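## Task

Take in and sort the mock proficiency samples. Worklist entries (ID, test, cap colour; some listed samples are not in TR): N461 PT/INR light blue; H697 platelets (citrate) light blue; P650 platelets (citrate) light blue; F907 PT/INR light blue; H796 ESR lavender; R145 chemistry gold; N641 D-dimer light blue; P506 HbA1c lavender; T675 platelets (citrate) light blue; N416 chemistry gold; L594 glucose grey; T756 D-dimer light blue; A536 ammonia lavender; F970 CBC lavender; T765 ammonia lavender; L945 chemistry gold; F097 CBC lavender; L459 PT/INR light blue; B126 platelets (citrate) light blue; C902 ESR lavender. Routing: CBC, ESR and platelets (citrate) go to HAEM; HbA1c, ammonia, chemistry and glucose go to CHEM; PT/INR and D-dimer go to COAG. Every tube that arrived in the grey transport rack TR must be moved to the rack of the section doing its test, except: tubes that are unlabelled, carry an ID absent from the worklist, have a cap colour differing from the worklist's colour for that ID, are one of a pair sharing an ID, or are light-blue and filled below half the height of their black fill mark go into the red HOLD rack, any slot. A tube whose cap is off or ajar (not opened on instruction) must be left where it is; do everything else and press CALL (blue) instead of CONTINUE. In every section rack that receives tubes, they must occupy row A starting at A1 with no gaps, new tubes following any already there. Tubes already in HAEM, COAG and CHEM stay in their cells. Tubes count only in racks standing upright fully on the bench, and must stay put without the robot holding them. Release everything and move the arms clear (contact with the panel housing, CALL or the needed key is fine), then press CONTINUE (or CALL under the cap rule). Pressing RETRY, CONTINUE or SKIP ends the job.

## Robot and tools

Robot: two 6-joint arms, left_arm and right_arm, each ending in a parallel two-finger gripper. Scene frame: origin on the table top midway between the arms, +x out over the table, +z up, left_arm on the +y side. The names left/right do not refer to image sides. Bases: left_arm at (-0.025, +0.335, +0.235) m, quat_wxyz (+0.951, -0.301, +0.049, +0.053); right_arm at (+0.027, -0.352, +0.235) m, quat_wxyz (+0.948, +0.303, +0.036, -0.094). The mounting plates and the frame behind the arms are fixed obstacles.

Gripper: fingers point along its own +z and close along its own y. The reported end_effector_position is the point between the pads, roughly 1 cm short of the fingertips. A wrist camera sits on each gripper.

Stations: HAEM, COAG, CHEM (section racks), grey TR (incoming), red HOLD. Racks are loose; from the arms' side, row A is the front row and position 1 is its left end. Operator panel keys, left to right facing it: RETRY (white), CONTINUE (green), SKIP (yellow), CALL (blue); a key must be pushed until it latches.

Tools:
- execute_actions: {"actions": [...], "pictures": bool}. Empty list = just read the state. One action {"rows": [[14 numbers], ...], "steps": n}: up to 15 rows, steps 1-15 (default 15), each step 1/30 s; the last row repeats if rows run out. One wait {"steps": n} with n up to 300 counts from the previous result.
- move: {"target": [14 numbers], "speed": m/s 0.002-0.5, default 0.25; rotation limited to twice that in rad/s}. Both grippers travel straight-line paths finishing together, 0.5-10 s; paths ignore obstacles and the other arm. Opening is applied at the start.
- wait: {"seconds": 0-10}; nothing new is commanded.
- zoom_image: {"camera": one of cam_head_left, cam_head_right (504x504), cam_left_wrist, cam_right_wrist (616x616), "region": [x0, y0, x1, y1] pixels from top-left, at most 504x504}. Useful for reading tube IDs, caps and fill levels.
- read_manual: licence texts only.
- finished_scene: {"scene": 1 or 2}; ends that scene irreversibly.

Row layout (rows and move target alike): one flat list of 14 numbers, each in [-1, 1]: dx, dy, dz, rx, ry, rz, opening for left_arm, then the same seven for right_arm. dx..rz are an offset, not a pose: expressed in that gripper's own axes, measured from the gripper's pose printed in the most recent result showing it (before any such result, or for later calls within one reply, from where it is when the command starts). Every row in an action is measured from that same starting pose, not chained. Scale: 1.0 = 0.6 m for translation, 180 degrees for rotation; rx, ry, rz form one rotation vector. Opening is absolute: +1 fully open (0.094 m), -1 closed. Zero offsets are not idle: they pull the arm back to the reference pose.

Per control step the command is clipped to 70 mm and 16 degrees from the measured pose, so far targets may need several actions; check the result and send the remainder. Motions often end a centimetre or more off, usually low, and an idle arm can sag; to keep an arm still, send the correction back to its wanted pose first, then zeros. Grasp by commanding roughly 0.03 below grip_measured; smaller margins grip lighter. Pad force tops out around 50-62 N.

Results: a state line per arm with gripper position (m) and quat_wxyz in the scene frame (less accurate at long reach), grip_measured, joint positions (last value = opening in m), joint torques, possibly a Hand target line. HELD marks steps not sent; "pose unreachable" means the clearance check altered or blocked that arm's command. A move adds a "move:" line: done, off_target, moving, held or fault, with limits such as paced (pose clipped) or held (steps blocked; the arm may then jump faster than speed), plus each gripper's remaining distance. FAULT or OVER-TEMPERATURE FAULT lines mean an arm stopped; MOTOR HOT appears from 75 °C, a 10 s stop at 90 °C, and at 100 °C the arm goes limp and drops.

Avoid: dropping or knocking tubes or racks, pushing anything off the table (ends the scene), arms colliding or pressing each other, fast contact and driving targets far past a contact (both press harder), tipping or shifting racks off the bench, disturbing pre-existing tubes, and pressing a wrong or premature go key. Loose objects may occasionally be nudged by outside forces. Finish by opening the grippers, backing away, pressing the right key, then calling finished_scene.

Each tool is called after "Call:" as a command line: name --argument value for each argument, lists and objects as JSON in quotes; but a table of rows of numbers goes row by row, as --pt "numbers of a row", without its own name.

## Session

Call:
execute_actions --actions '[]'

Scene clock: 0.00 s of 15600.00 s.
left_arm: end_effector_position=(+0.3010, +0.1972, +0.1188) grip_measured=+1.000 end_effector_quat_wxyz=(+0.126, +0.462, +0.872, +0.098) | right_arm: end_effector_position=(+0.2356, -0.5561, +0.3597) grip_measured=+1.000 end_effector_quat_wxyz=(+0.171, +0.856, +0.469, +0.132)
Joint positions: left_arm=[-0.64   2.47   0.994 -0.066 -0.763  0.558  0.094] | right_arm=[ 0.376  0.954  0.979 -1.19   0.807  2.01   0.094]
Joint velocities: left_arm=[-0.017 -0.022 -0.007  0.022 -0.11   0.066  0.   ] | right_arm=[-0.002  0.007  0.002  0.051 -0.007 -0.007  0.   ]
Joint torques (N m, as the arm reports them, + toward a larger angle): no reading
Hand target (left_arm): +0.302, +0.195, +0.121; +0.130, +0.462, +0.872, +0.097
Hand target (right_arm): +0.235, -0.558, +0.362; +0.175, +0.855, +0.469, +0.133

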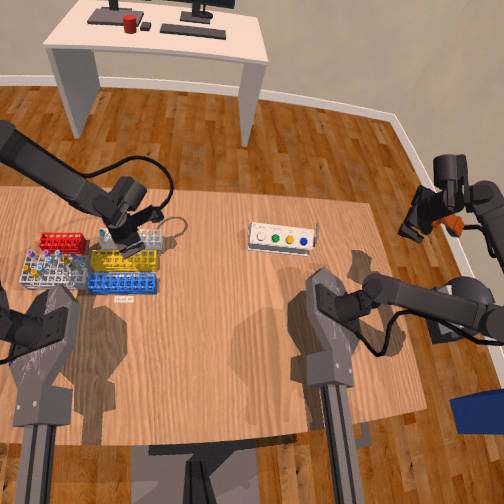

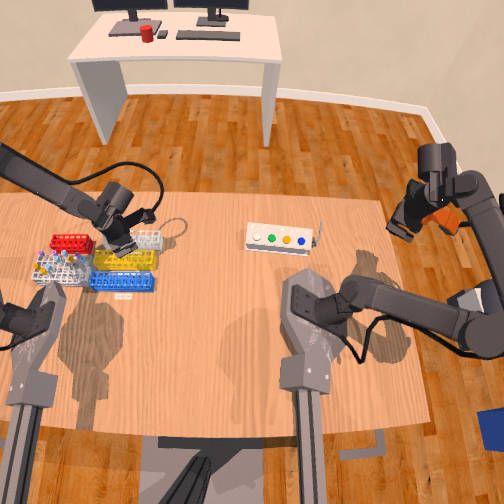

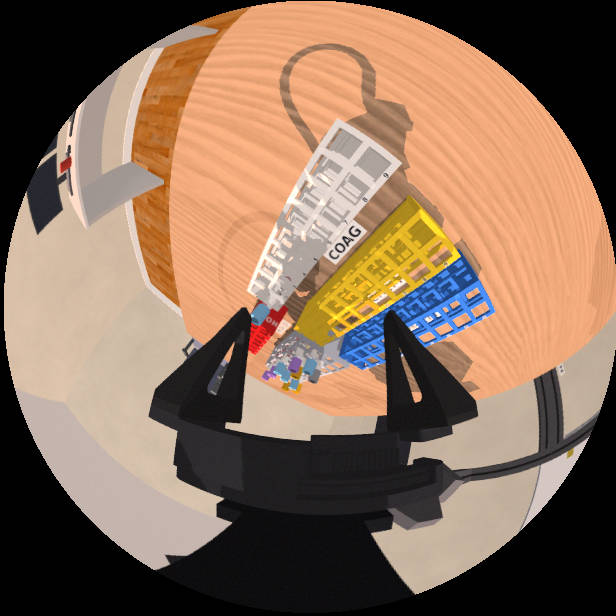

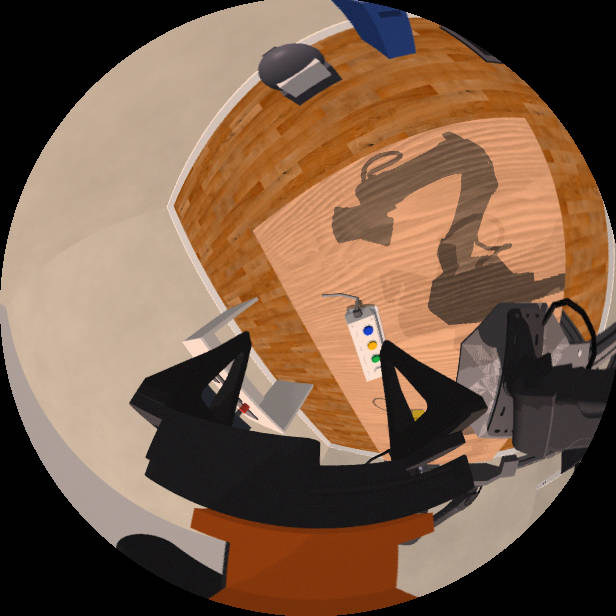

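Call:
zoom_image --camera "cam_head_left" --region '[10, 215, 180, 310]'

Call:
zoom_image --camera "cam_head_right" --region '[20, 225, 110, 300]'

Call:
zoom_image --camera "cam_left_wrist" --region '[230, 270, 400, 410]'

Region (10, 215, 180, 310) of cam_head_left's 504x504 image, scaled by 2.965, with more detail than that image has; it fills the top 282 rows of this view, and the rest is white.

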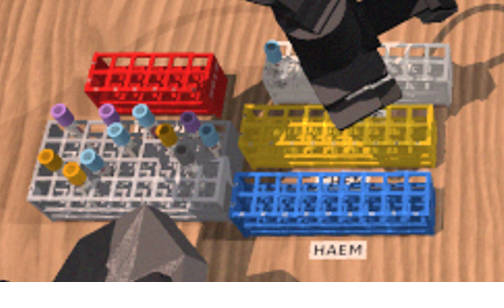

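Region (20, 225, 110, 300) of cam_head_right's 504x504 image, scaled by 5.600, with more detail than that image has.

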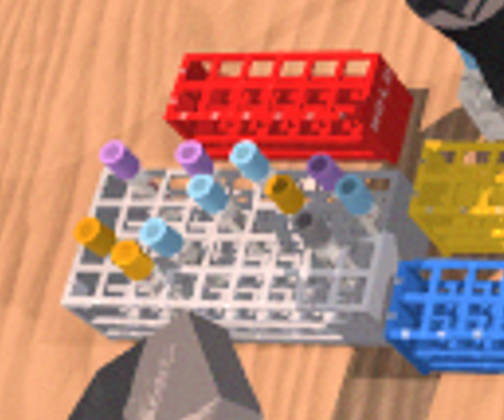

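Region (230, 270, 400, 410) of cam_left_wrist's 616x616 image, scaled by 2.965, with more detail than that image has; it fills the top 415 rows of this view, and the rest is white.

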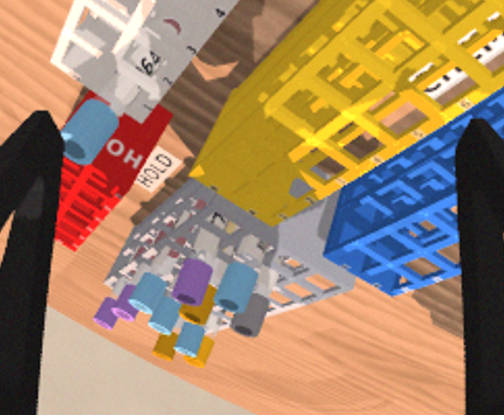

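Call:
move --target '[0.227,0.157,-0.159,0.103,0.013,0.188,-0.4,0,0,0,0,0,0,1]'

Call:
zoom_image --camera "cam_left_wrist" --region '[180, 150, 440, 410]'

Scene clock: 22.60 s of 15600.00 s.
left_arm: end_effector_position=(+0.2738, +0.3584, +0.2133) grip_measured=-0.398 end_effector_quat_wxyz=(-0.012, +0.708, +0.706, +0.011) | right_arm: end_effector_position=(+0.2356, -0.5561, +0.3597) grip_measured=+1.000 end_effector_quat_wxyz=(+0.171, +0.856, +0.469, +0.132)
Joint positions: left_arm=[-0.391  1.888  1.04  -0.86  -0.638  1.246  0.028] | right_arm=[ 0.376  0.954  0.979 -1.19   0.807  2.01   0.094]
Joint velocities: left_arm=[-0.017  0.012 -0.012 -0.066  0.007 -0.007 -0.   ] | right_arm=[-0.022 -0.007  0.017 -0.022  0.007 -0.081  0.   ]
Joint torques (N m, as the arm reports them, + toward a larger angle): left_arm=[-4.75 -6.53  5.33  0.04  0.15  0.04] | right_arm=[ 0.78  0.14  4.3   0.57  0.15 -0.03]
Hand target (left_arm): +0.277, +0.359, +0.219; -0.003, +0.707, +0.707, +0.002
Hand target (right_arm): +0.236, -0.556, +0.360; +0.171, +0.856, +0.469, +0.132
Off the commanded pose (left_arm): 0.006 m, 2 deg.
Off the commanded pose (right_arm): 0.000 m, 0 deg.
After step 90, 17.57 s passed at rest.
move: done

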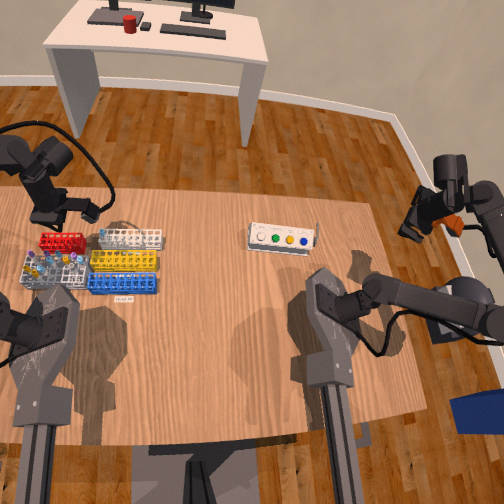

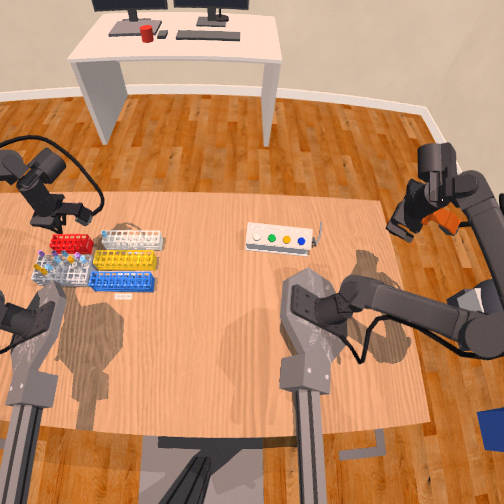

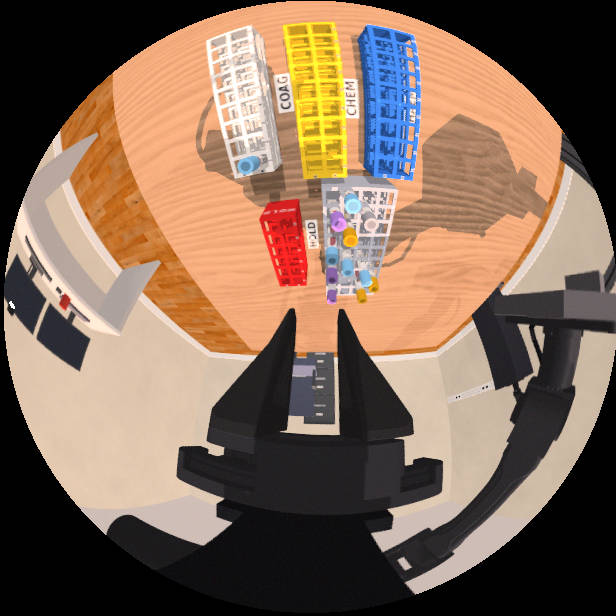

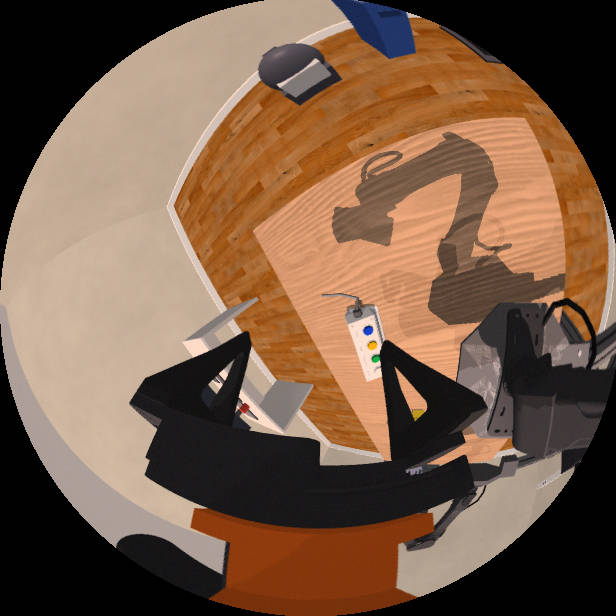

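Region (180, 150, 440, 410) of cam_left_wrist's 616x616 image, scaled by 1.938, with more detail than that image has.

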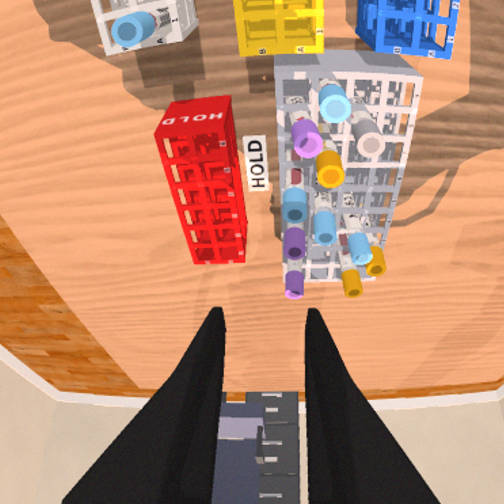

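Call:
move --target '[-0.064,-0.051,0.12,0,-0.012,0,-0.45,0,0,0,0,0,0,1]'

Call:
zoom_image --camera "cam_left_wrist" --region '[220, 170, 420, 370]'

Scene clock: 31.10 s of 15600.00 s.
left_arm: end_effector_position=(+0.2467, +0.3274, +0.1461) grip_measured=-0.448 end_effector_quat_wxyz=(+0.001, +0.705, +0.709, +0.010) | right_arm: end_effector_position=(+0.2356, -0.5561, +0.3597) grip_measured=+1.000 end_effector_quat_wxyz=(+0.171, +0.856, +0.469, +0.132)
Joint positions: left_arm=[-0.358  2.001  0.811 -0.467 -0.629  1.295  0.026] | right_arm=[ 0.376  0.954  0.979 -1.19   0.807  2.01   0.094]
Joint velocities: left_arm=[-0.012  0.002  0.002 -0.066  0.037  0.022 -0.   ] | right_arm=[-0.002 -0.012 -0.002 -0.007 -0.037 -0.081  0.   ]
Joint torques (N m, as the arm reports them, + toward a larger angle): left_arm=[-4.29 -4.66  2.3   0.4   0.16  0.05] | right_arm=[ 0.73  0.12  4.39  0.58  0.14 -0.01]
Hand target (left_arm): +0.241, +0.323, +0.141; +0.001, +0.708, +0.706, -0.003
Hand target (right_arm): +0.236, -0.556, +0.360; +0.171, +0.856, +0.469, +0.132
Off the commanded pose (left_arm): 0.009 m, 2 deg.
Off the commanded pose (right_arm): 0.000 m, 0 deg.
After step 90, 4.37 s passed at rest.
move: done

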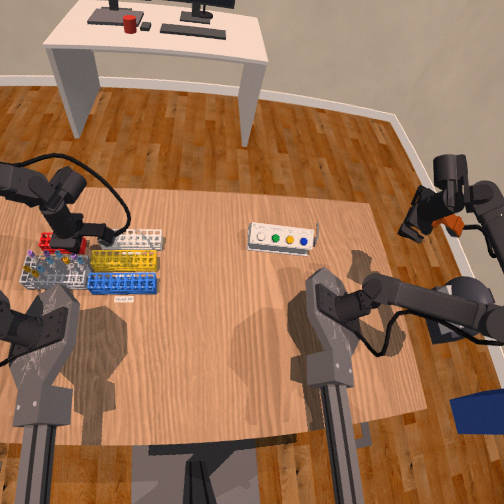

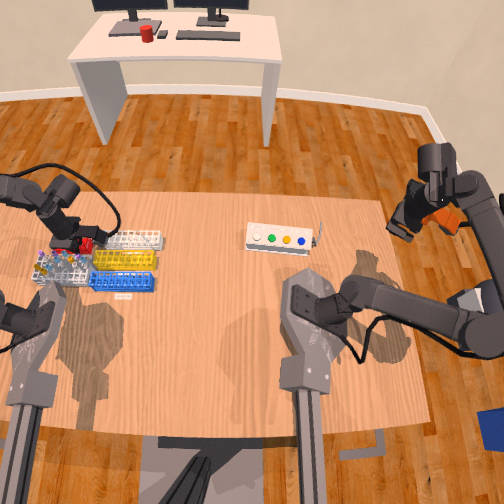

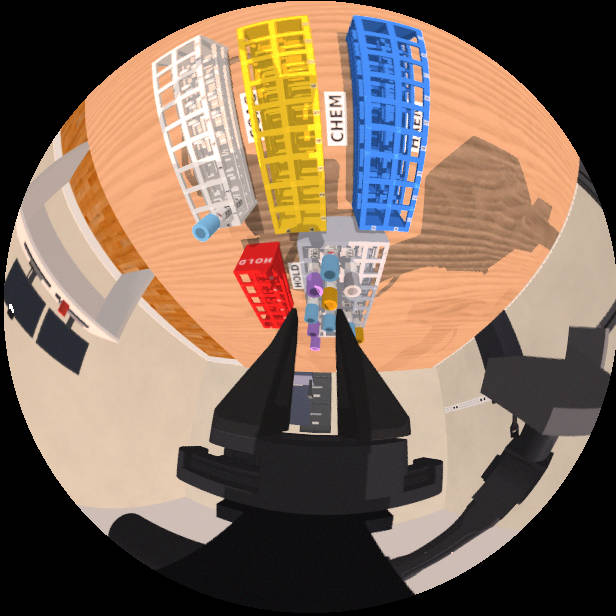

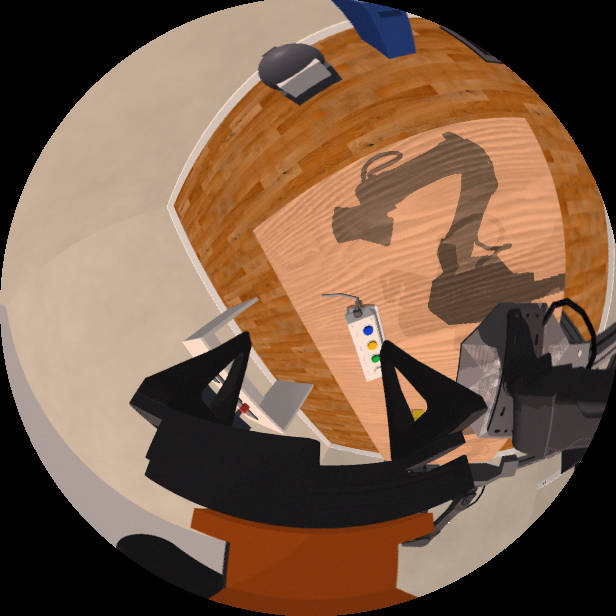

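Region (220, 170, 420, 370) of cam_left_wrist's 616x616 image, scaled by 2.520, with more detail than that image has.

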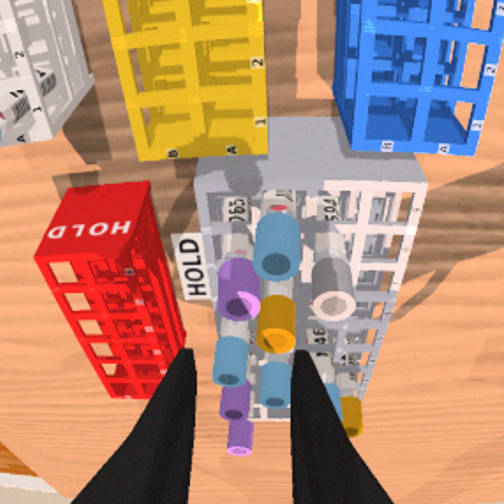

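Call:
move --target '[0.014,-0.026,0.062,0.005,-0.006,0,-0.45,0,0,0,0,0,0,1]'

Call:
zoom_image --camera "cam_left_wrist" --region '[220, 200, 420, 400]'

Call:
zoom_image --camera "cam_head_right" --region '[20, 215, 130, 300]'

Scene clock: 41.00 s of 15600.00 s.
left_arm: end_effector_position=(+0.2394, +0.3412, +0.1146) grip_measured=-0.448 end_effector_quat_wxyz=(+0.004, +0.700, +0.714, +0.010) | right_arm: end_effector_position=(+0.2356, -0.5561, +0.3597) grip_measured=+1.000 end_effector_quat_wxyz=(+0.171, +0.856, +0.469, +0.132)
Joint positions: left_arm=[-0.25   2.024  0.724 -0.273 -0.629  1.416  0.026] | right_arm=[ 0.376  0.954  0.979 -1.19   0.807  2.01   0.094]
Joint velocities: left_arm=[-0.007 -0.002 -0.012  0.022 -0.007 -0.066  0.   ] | right_arm=[-0.022  0.002  0.027  0.037 -0.066  0.007  0.   ]
Joint torques (N m, as the arm reports them, + toward a larger angle): left_arm=[-4.27 -4.55  1.34  0.44  0.08  0.01] | right_arm=[ 0.84  0.16  4.35  0.58  0.14 -0.02]
Hand target (left_arm): +0.231, +0.337, +0.109; +0.001, +0.705, +0.709, -0.002
Hand target (right_arm): +0.236, -0.556, +0.360; +0.171, +0.856, +0.469, +0.132
Off the commanded pose (left_arm): 0.011 m, 2 deg.
Off the commanded pose (right_arm): 0.000 m, 0 deg.
After step 90, 5.87 s passed at rest.
move: off_target (left_arm)

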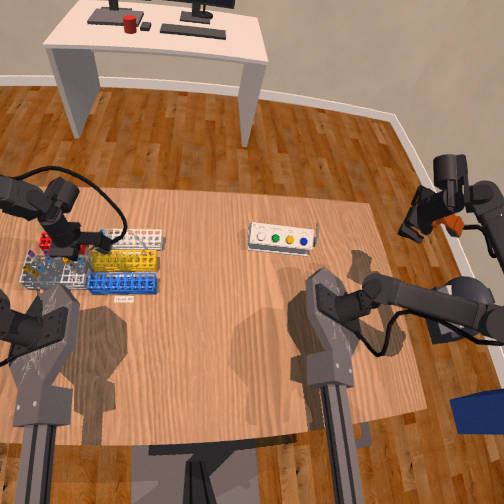

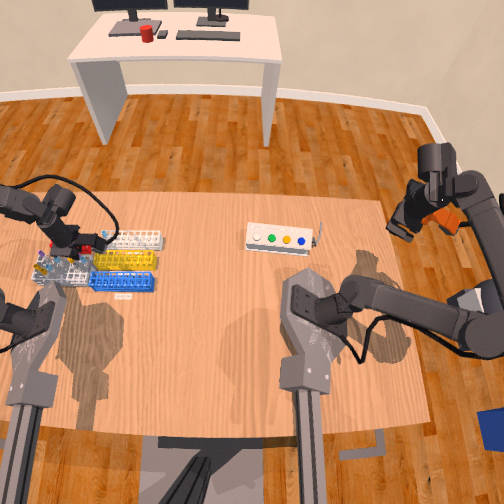

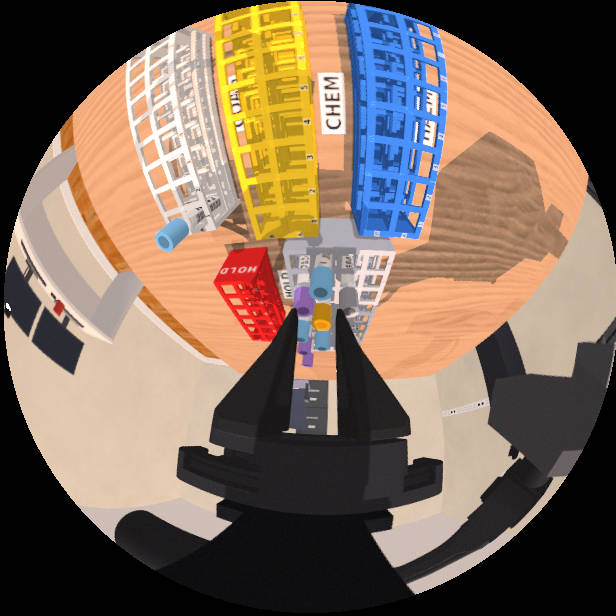

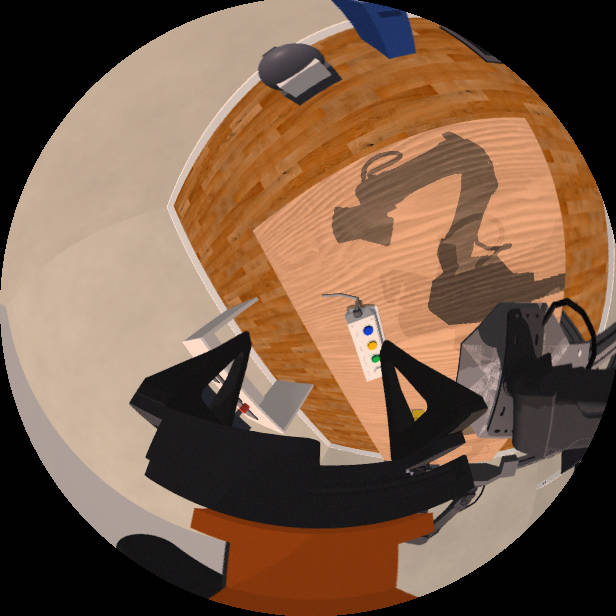

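Region (220, 200, 420, 400) of cam_left_wrist's 616x616 image, scaled by 2.520, with more detail than that image has.

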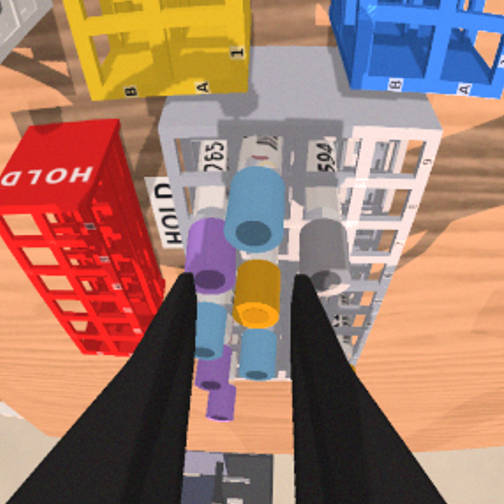

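Region (20, 215, 130, 300) of cam_head_right's 504x504 image, scaled by 4.582, with more detail than that image has; it fills the top 389 rows of this view, and the rest is white.

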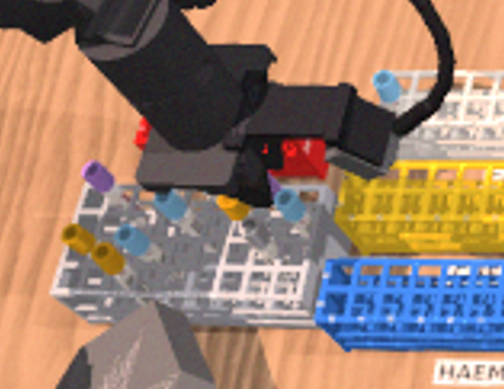

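Call:
execute_actions --actions '[{"rows":[[0,-0.006,0.02,0.006,-0.003,0.006,-0.45,0,0,0,0,0,0,1],[0,-0.006,0.035,0.006,-0.003,0.006,-0.45,0,0,0,0,0,0,1]]}]'

Call:
zoom_image --camera "cam_left_wrist" --region '[220, 200, 420, 400]'

Scene clock: 46.67 s of 15600.00 s.
left_arm: end_effector_position=(+0.2437, +0.3453, +0.1007) grip_measured=-0.448 end_effector_quat_wxyz=(+0.006, +0.701, +0.713, +0.011) | right_arm: end_effector_position=(+0.2356, -0.5561, +0.3597) grip_measured=+1.000 end_effector_quat_wxyz=(+0.171, +0.856, +0.469, +0.132)
Joint positions: left_arm=[-0.204  2.06   0.724 -0.199 -0.629  1.478  0.026] | right_arm=[ 0.376  0.954  0.979 -1.19   0.807  2.01   0.094]
Joint velocities: left_arm=[-0.002 -0.017 -0.012 -0.022 -0.022  0.022 -0.001] | right_arm=[ 0.007  0.012  0.002 -0.037  0.022 -0.022  0.   ]
Joint torques (N m, as the arm reports them, + toward a larger angle): left_arm=[-4.28 -4.27  1.41  0.46  0.04  0.04] | right_arm=[0.8  0.12 4.29 0.58 0.14 0.  ]
Hand target (left_arm): +0.236, +0.341, +0.094; +0.001, +0.706, +0.708, -0.001
Hand target (right_arm): +0.236, -0.556, +0.360; +0.171, +0.856, +0.469, +0.132
Off the commanded pose (left_arm): 0.011 m, 2 deg.
Off the commanded pose (right_arm): 0.000 m, 0 deg.
Steps of this call (steps 1 to 90: nothing new was sent; then 2.17 s passed at rest; steps 91 to 105: all 15 steps of this action). Readings (end_effector_position):
91: left_arm (+0.2400, +0.3416, +0.1142) | right_arm (+0.2356, -0.5561, +0.3597)
92: left_arm (+0.2403, +0.3425, +0.1121) | right_arm (+0.2356, -0.5561, +0.3597)
94: left_arm (+0.2398, +0.3448, +0.1051) | right_arm (+0.2356, -0.5561, +0.3597)
98: left_arm (+0.2408, +0.3455, +0.1007) | right_arm (+0.2356, -0.5561, +0.3597)
105: the state above

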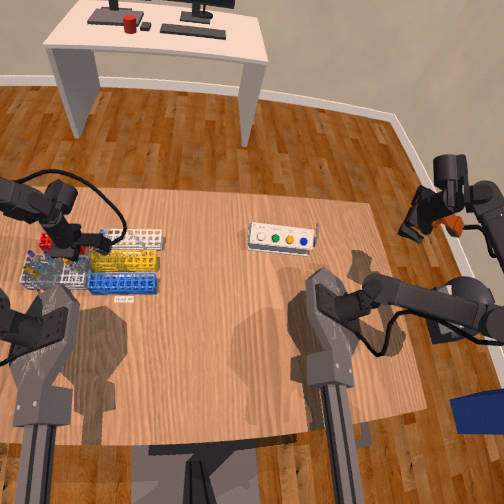

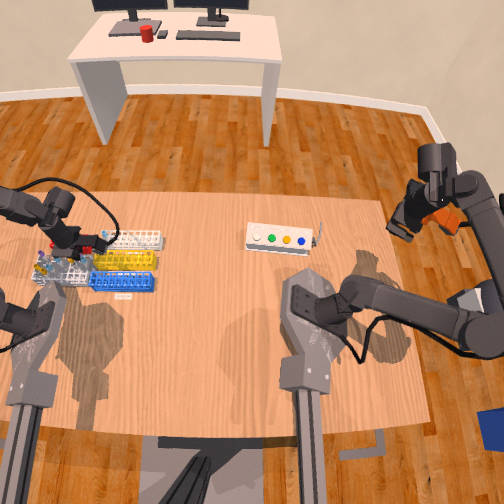

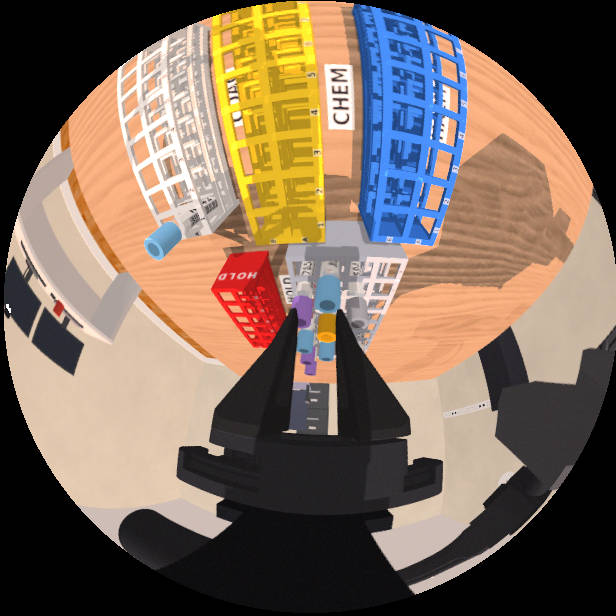

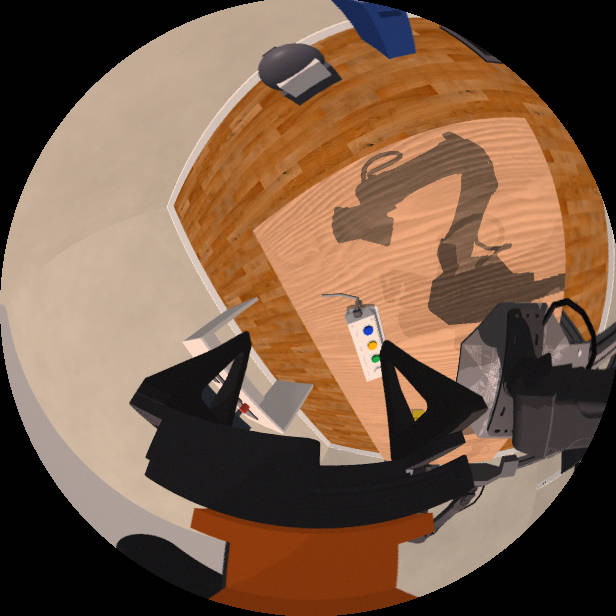

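Region (220, 200, 420, 400) of cam_left_wrist's 616x616 image, scaled by 2.520, with more detail than that image has.

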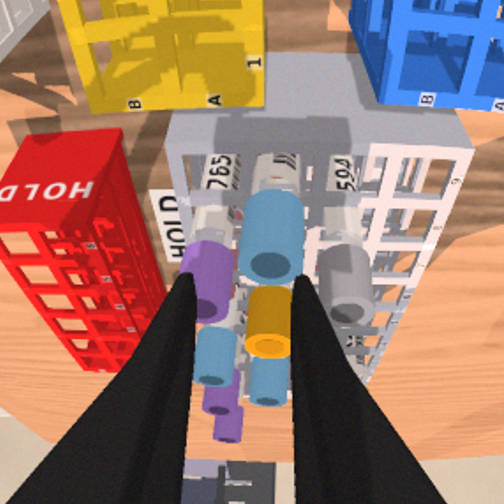

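Call:
execute_actions --actions '[{"rows":[[-0.009,-0.025,0.014,0.008,-0.002,0.004,-0.45,0,0,0,0,0,0,1]]}]' --pictures false

Call:
execute_actions --actions '[{"rows":[[-0.007,-0.013,0.02,0.008,-0.002,0.004,-0.45,0,0,0,0,0,0,1],[-0.007,-0.013,0.025,0.008,-0.002,0.004,-0.45,0,0,0,0,0,0,1],[-0.007,-0.013,0.03,0.008,-0.002,0.004,-0.45,0,0,0,0,0,0,1],[-0.007,-0.013,0.035,0.008,-0.002,0.004,-0.45,0,0,0,0,0,0,1]]}]'

Call:
zoom_image --camera "cam_left_wrist" --region '[220, 200, 420, 400]'

Call:
zoom_image --camera "cam_head_right" --region '[20, 215, 130, 300]'

Scene clock: 53.33 s of 15600.00 s.
left_arm: end_effector_position=(+0.2451, +0.3452, +0.1000) grip_measured=-0.448 end_effector_quat_wxyz=(+0.010, +0.698, +0.716, +0.016) | right_arm: end_effector_position=(+0.2356, -0.5561, +0.3597) grip_measured=+1.000 end_effector_quat_wxyz=(+0.171, +0.856, +0.469, +0.132)
Joint positions: left_arm=[-0.204  2.06   0.715 -0.172 -0.632  1.48   0.026] | right_arm=[ 0.376  0.954  0.979 -1.19   0.807  2.01   0.094]
Joint velocities: left_arm=[-0.002  0.012 -0.012 -0.051 -0.037  0.037 -0.001] | right_arm=[-0.002 -0.007 -0.002  0.037 -0.037  0.007  0.   ]
Joint torques (N m, as the arm reports them, + toward a larger angle): left_arm=[-4.62 -4.03  0.08  0.39  0.06 -0.05] | right_arm=[0.73 0.27 4.35 0.58 0.13 0.01]
Hand target (left_arm): +0.229, +0.340, +0.093; -0.001, +0.705, +0.709, -0.000
Hand target (right_arm): +0.236, -0.556, +0.360; +0.171, +0.856, +0.469, +0.132
Off the commanded pose (left_arm): 0.019 m, 3 deg.
Off the commanded pose (right_arm): 0.000 m, 0 deg.
Steps of this call (steps 1 to 90: nothing new was sent; then 3.17 s passed at rest; steps 91 to 105: all 15 steps of this action). Readings (end_effector_position):
91: left_arm (+0.2438, +0.3452, +0.1006) | right_arm (+0.2356, -0.5561, +0.3597)
92: left_arm (+0.2435, +0.3452, +0.1003) | right_arm (+0.2356, -0.5561, +0.3597)
94: left_arm (+0.2436, +0.3452, +0.1000) | right_arm (+0.2356, -0.5561, +0.3597)
98: left_arm (+0.2445, +0.3452, +0.1000) | right_arm (+0.2356, -0.5561, +0.3597)
105: the state above

Scene clock: 53.83 s of 15600.00 s.
left_arm: end_effector_position=(+0.2588, +0.3455, +0.0983) grip_measured=-0.448 end_effector_quat_wxyz=(+0.026, +0.693, +0.719, +0.037) | right_arm: end_effector_position=(+0.2356, -0.5561, +0.3597) grip_measured=+1.000 end_effector_quat_wxyz=(+0.171, +0.856, +0.469, +0.132)
Joint positions: left_arm=[-0.201  2.071  0.715 -0.096 -0.641  1.51   0.026] | right_arm=[ 0.376  0.954  0.979 -1.19   0.807  2.01   0.094]
Joint velocities: left_arm=[-0.007  0.046  0.002  0.154 -0.022  0.037  0.001] | right_arm=[-0.007 -0.002 -0.002 -0.022 -0.007 -0.066  0.   ]
Joint torques (N m, as the arm reports them, + toward a larger angle): left_arm=[-2.4  -2.25  1.42  0.24  0.16  0.  ] | right_arm=[ 0.74  0.14  4.26  0.58  0.13 -0.03]
Hand target (left_arm): +0.237, +0.341, +0.081; +0.003, +0.702, +0.712, +0.005
Hand target (right_arm): +0.236, -0.556, +0.360; +0.171, +0.856, +0.469, +0.132
Off the commanded pose (left_arm): 0.029 m, 5 deg.
Off the commanded pose (right_arm): 0.000 m, 0 deg.
Steps of this call (steps 1 to 15: all 15 steps of this action). Readings (end_effector_position):
1: left_arm (+0.2457, +0.3452, +0.1000) | right_arm (+0.2356, -0.5561, +0.3597)
2: left_arm (+0.2463, +0.3450, +0.0996) | right_arm (+0.2356, -0.5561, +0.3597)
4: left_arm (+0.2472, +0.3449, +0.0986) | right_arm (+0.2356, -0.5561, +0.3597)
8: left_arm (+0.2533, +0.3451, +0.0987) | right_arm (+0.2356, -0.5561, +0.3597)
15: the state above

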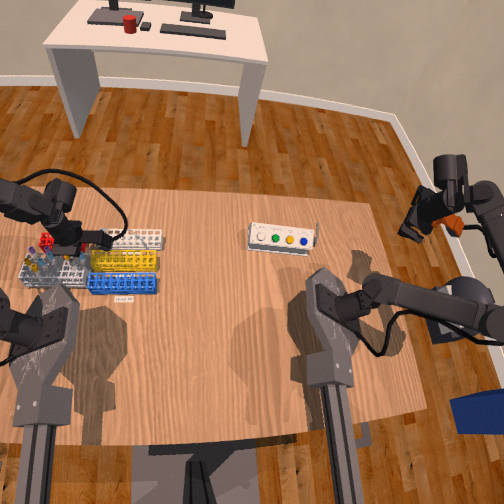

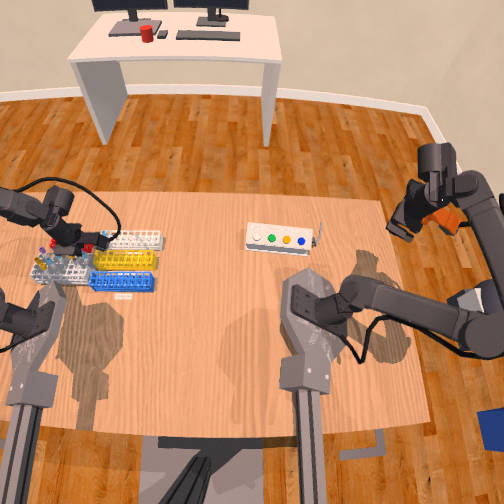

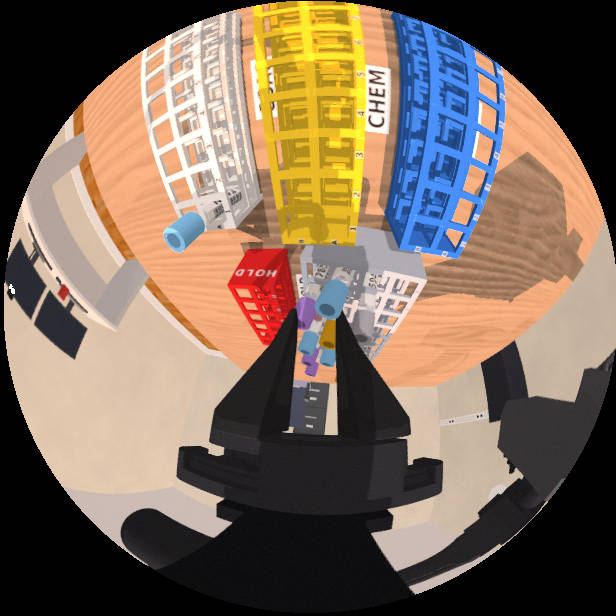

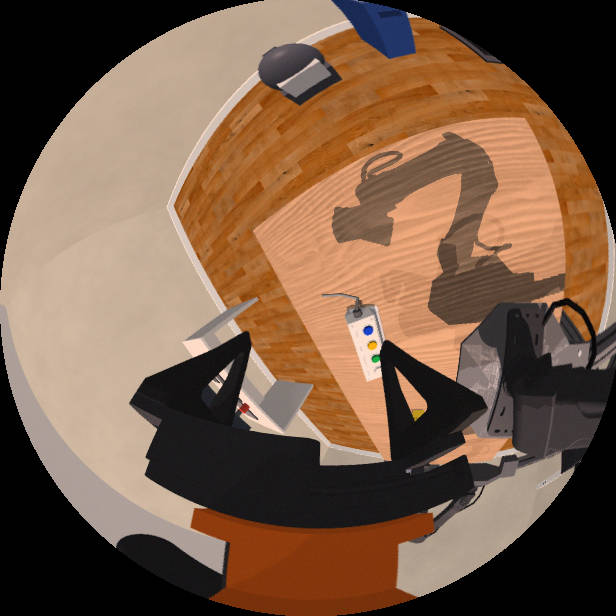

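Region (220, 200, 420, 400) of cam_left_wrist's 616x616 image, scaled by 2.520, with more detail than that image has.

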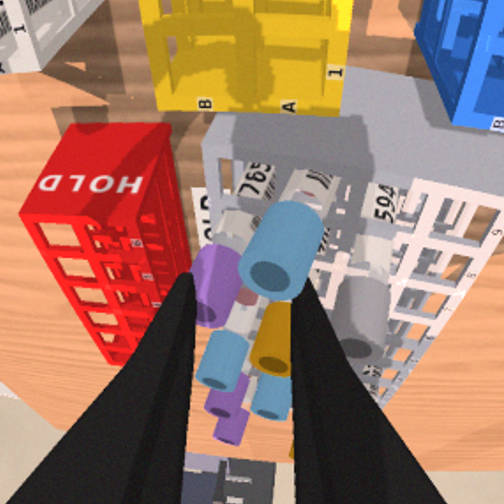

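Region (20, 215, 130, 300) of cam_head_right's 504x504 image, scaled by 4.582, with more detail than that image has; it fills the top 389 rows of this view, and the rest is white.

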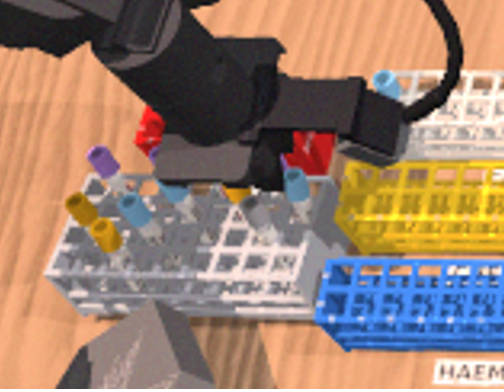

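A finger is pressing on caps and tipping the rack, so I'm lifting off.

Call:
move --target '[0,-0.01,-0.03,0.01,0,0,-0.45,0,0,0,0,0,0,1]' --speed 0.03

Scene clock: 58.13 s of 15600.00 s.
left_arm: end_effector_position=(+0.2436, +0.3470, +0.1070) grip_measured=-0.448 end_effector_quat_wxyz=(+0.004, +0.694, +0.719, +0.022) | right_arm: end_effector_position=(+0.2356, -0.5561, +0.3597) grip_measured=+1.000 end_effector_quat_wxyz=(+0.171, +0.856, +0.469, +0.132)
Joint positions: left_arm=[-0.224  2.039  0.715 -0.21  -0.649  1.445  0.026] | right_arm=[ 0.376  0.954  0.979 -1.19   0.807  2.01   0.094]
Joint velocities: left_arm=[ 0.002 -0.017  0.007  0.051  0.066 -0.037  0.001] | right_arm=[ 0.002 -0.002  0.027  0.022 -0.007  0.051  0.   ]
Joint torques (N m, as the arm reports them, + toward a larger angle): left_arm=[-6.07 -7.34  3.42  0.11  0.01 -0.06] | right_arm=[ 0.73  0.21  4.28  0.59  0.12 -0.02]
Hand target (left_arm): +0.251, +0.345, +0.116; +0.015, +0.694, +0.720, +0.026
Hand target (right_arm): +0.236, -0.556, +0.360; +0.171, +0.856, +0.469, +0.132
Off the commanded pose (left_arm): 0.012 m, 1 deg.
Off the commanded pose (right_arm): 0.000 m, 0 deg.
After step 90, 0.20 s passed at rest.
move: off_target (left_arm)

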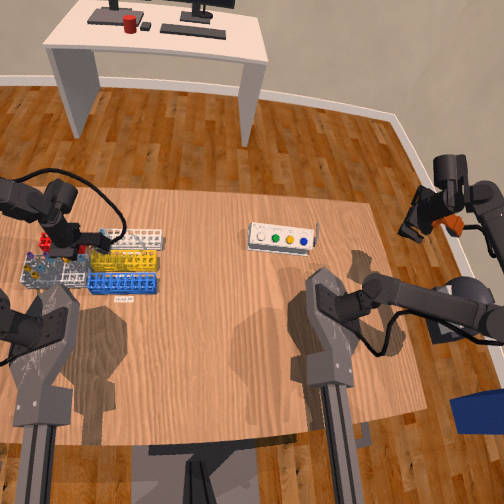

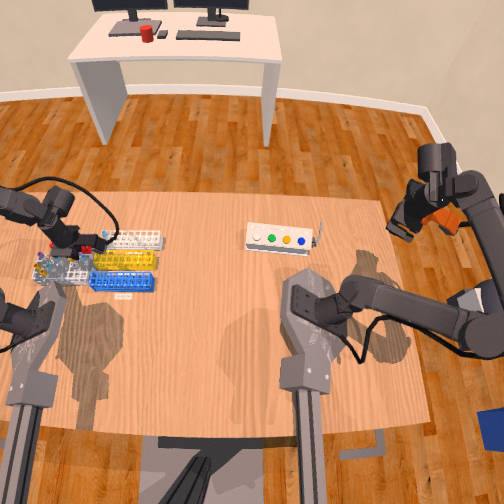

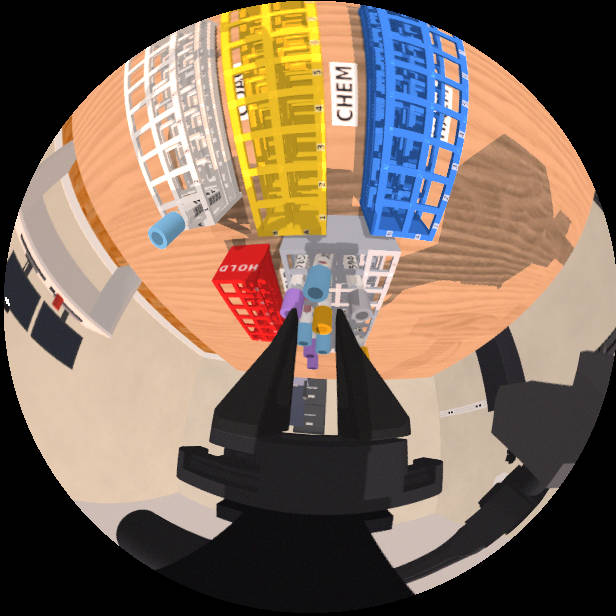

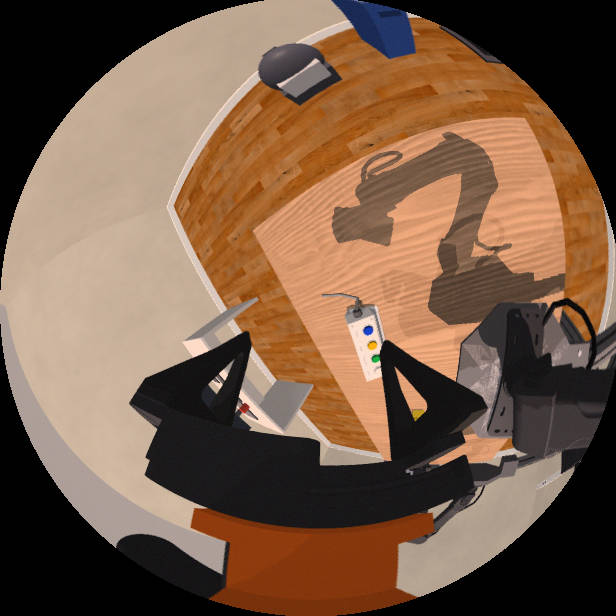

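Call:
move --target '[-0.038,-0.013,0.004,0.012,-0.008,0.008,-0.45,0,0,0,0,0,0,1]' --speed 0.1

Call:
zoom_image --camera "cam_left_wrist" --region '[220, 200, 420, 400]'

Scene clock: 62.90 s of 15600.00 s.
left_arm: end_effector_position=(+0.2364, +0.3332, +0.1038) grip_measured=-0.448 end_effector_quat_wxyz=(-0.003, +0.696, +0.717, +0.011) | right_arm: end_effector_position=(+0.2356, -0.5561, +0.3597) grip_measured=+1.000 end_effector_quat_wxyz=(+0.171, +0.856, +0.469, +0.132)
Joint positions: left_arm=[-0.258  2.087  0.726 -0.23  -0.641  1.39   0.026] | right_arm=[ 0.376  0.954  0.979 -1.19   0.807  2.01   0.094]
Joint velocities: left_arm=[ 0.002 -0.002 -0.007 -0.066  0.022 -0.007  0.   ] | right_arm=[ 0.002 -0.017 -0.012 -0.051 -0.066  0.037  0.   ]
Joint torques (N m, as the arm reports them, + toward a larger angle): left_arm=[-6.03 -4.42  3.3   0.07  0.13 -0.04] | right_arm=[ 0.72  0.17  4.32  0.6   0.13 -0.01]
Hand target (left_arm): +0.236, +0.324, +0.104; -0.000, +0.703, +0.711, -0.000
Hand target (right_arm): +0.236, -0.556, +0.360; +0.171, +0.856, +0.469, +0.132
Off the commanded pose (left_arm): 0.009 m, 2 deg.
Off the commanded pose (right_arm): 0.000 m, 0 deg.
After step 90, 0.80 s passed at rest.
move: done

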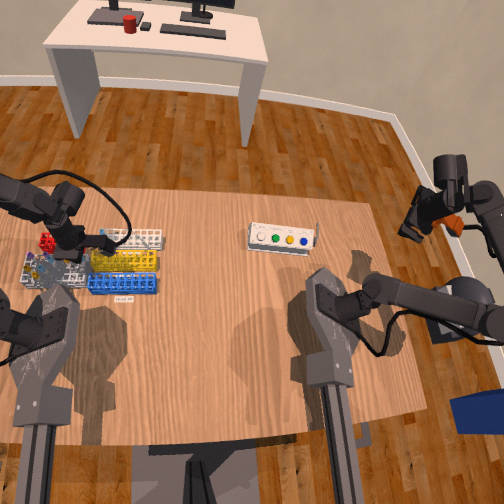

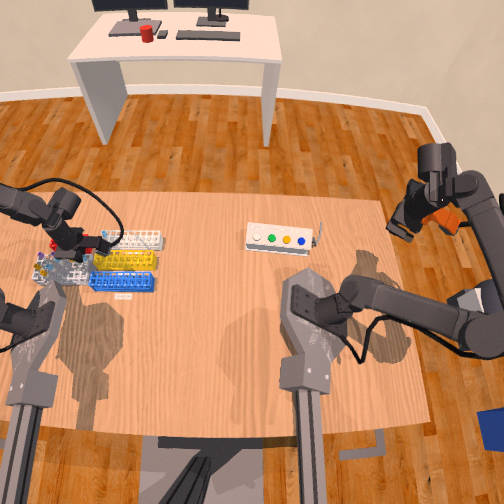

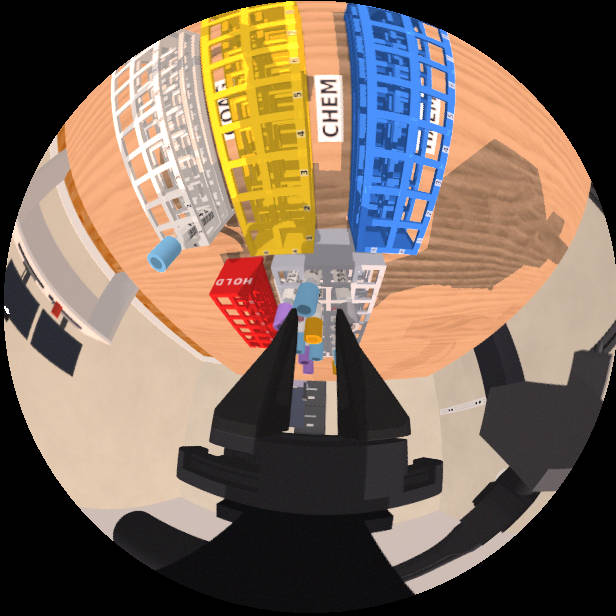

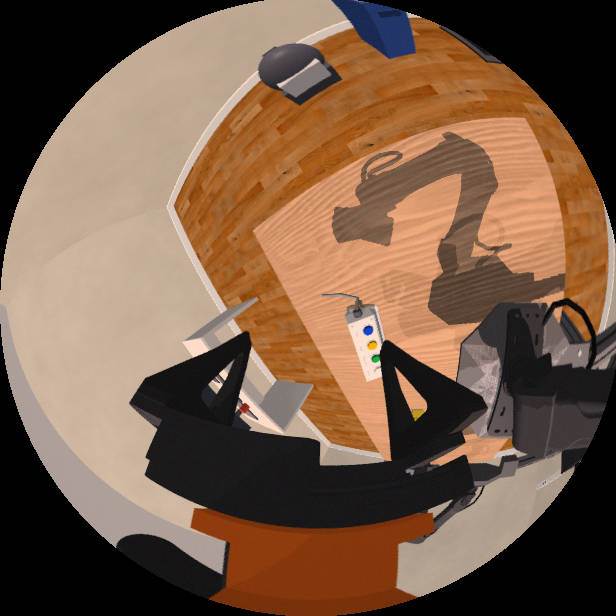

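Region (220, 200, 420, 400) of cam_left_wrist's 616x616 image, scaled by 2.520, with more detail than that image has.

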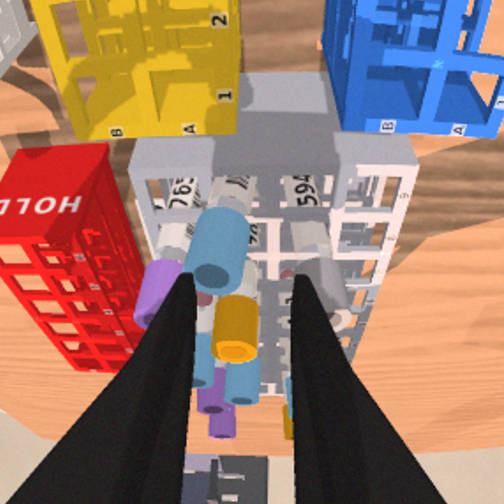

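Call:
execute_actions --actions '[{"rows":[[-0.017,0.01,-0.03,0.004,-0.006,0.009,-0.45,0,0,0,0,0,0,1],[-0.017,0.03,-0.06,0.004,-0.006,0.009,-0.45,0,0,0,0,0,0,1]]}]' --pictures false

Scene clock: 72.90 s of 15600.00 s.
left_arm: end_effector_position=(+0.2548, +0.3256, +0.1339) grip_measured=-0.448 end_effector_quat_wxyz=(-0.004, +0.705, +0.709, +0.010) | right_arm: end_effector_position=(+0.2356, -0.5561, +0.3597) grip_measured=+1.000 end_effector_quat_wxyz=(+0.171, +0.856, +0.469, +0.132)
Joint positions: left_arm=[-0.333  2.061  0.844 -0.433 -0.636  1.318  0.026] | right_arm=[ 0.376  0.954  0.979 -1.19   0.807  2.01   0.094]
Joint velocities: left_arm=[ 0.012  0.012 -0.012 -0.125  0.066  0.007 -0.   ] | right_arm=[-0.027  0.017 -0.007 -0.022  0.022  0.066  0.   ]
Joint torques (N m, as the arm reports them, + toward a larger angle): left_arm=[-5.73 -6.8   3.79  0.07  0.13 -0.07] | right_arm=[ 0.75  0.2   4.26  0.59  0.14 -0.02]
Hand target (left_arm): +0.255, +0.322, +0.140; +0.000, +0.707, +0.707, +0.000
Hand target (right_arm): +0.236, -0.556, +0.360; +0.171, +0.856, +0.469, +0.132
Off the commanded pose (left_arm): 0.007 m, 1 deg.
Off the commanded pose (right_arm): 0.000 m, 0 deg.
Steps of this call (steps 1 to 90: nothing new was sent; then 6.50 s passed at rest; steps 91 to 105: all 15 steps of this action). Readings (end_effector_position):
91: left_arm (+0.2362, +0.3328, +0.1049) | right_arm (+0.2356, -0.5561, +0.3597)
92: left_arm (+0.2367, +0.3317, +0.1084) | right_arm (+0.2356, -0.5561, +0.3597)
94: left_arm (+0.2451, +0.3273, +0.1193) | right_arm (+0.2356, -0.5561, +0.3597)
98: left_arm (+0.2629, +0.3232, +0.1334) | right_arm (+0.2356, -0.5561, +0.3597)
105: the state above


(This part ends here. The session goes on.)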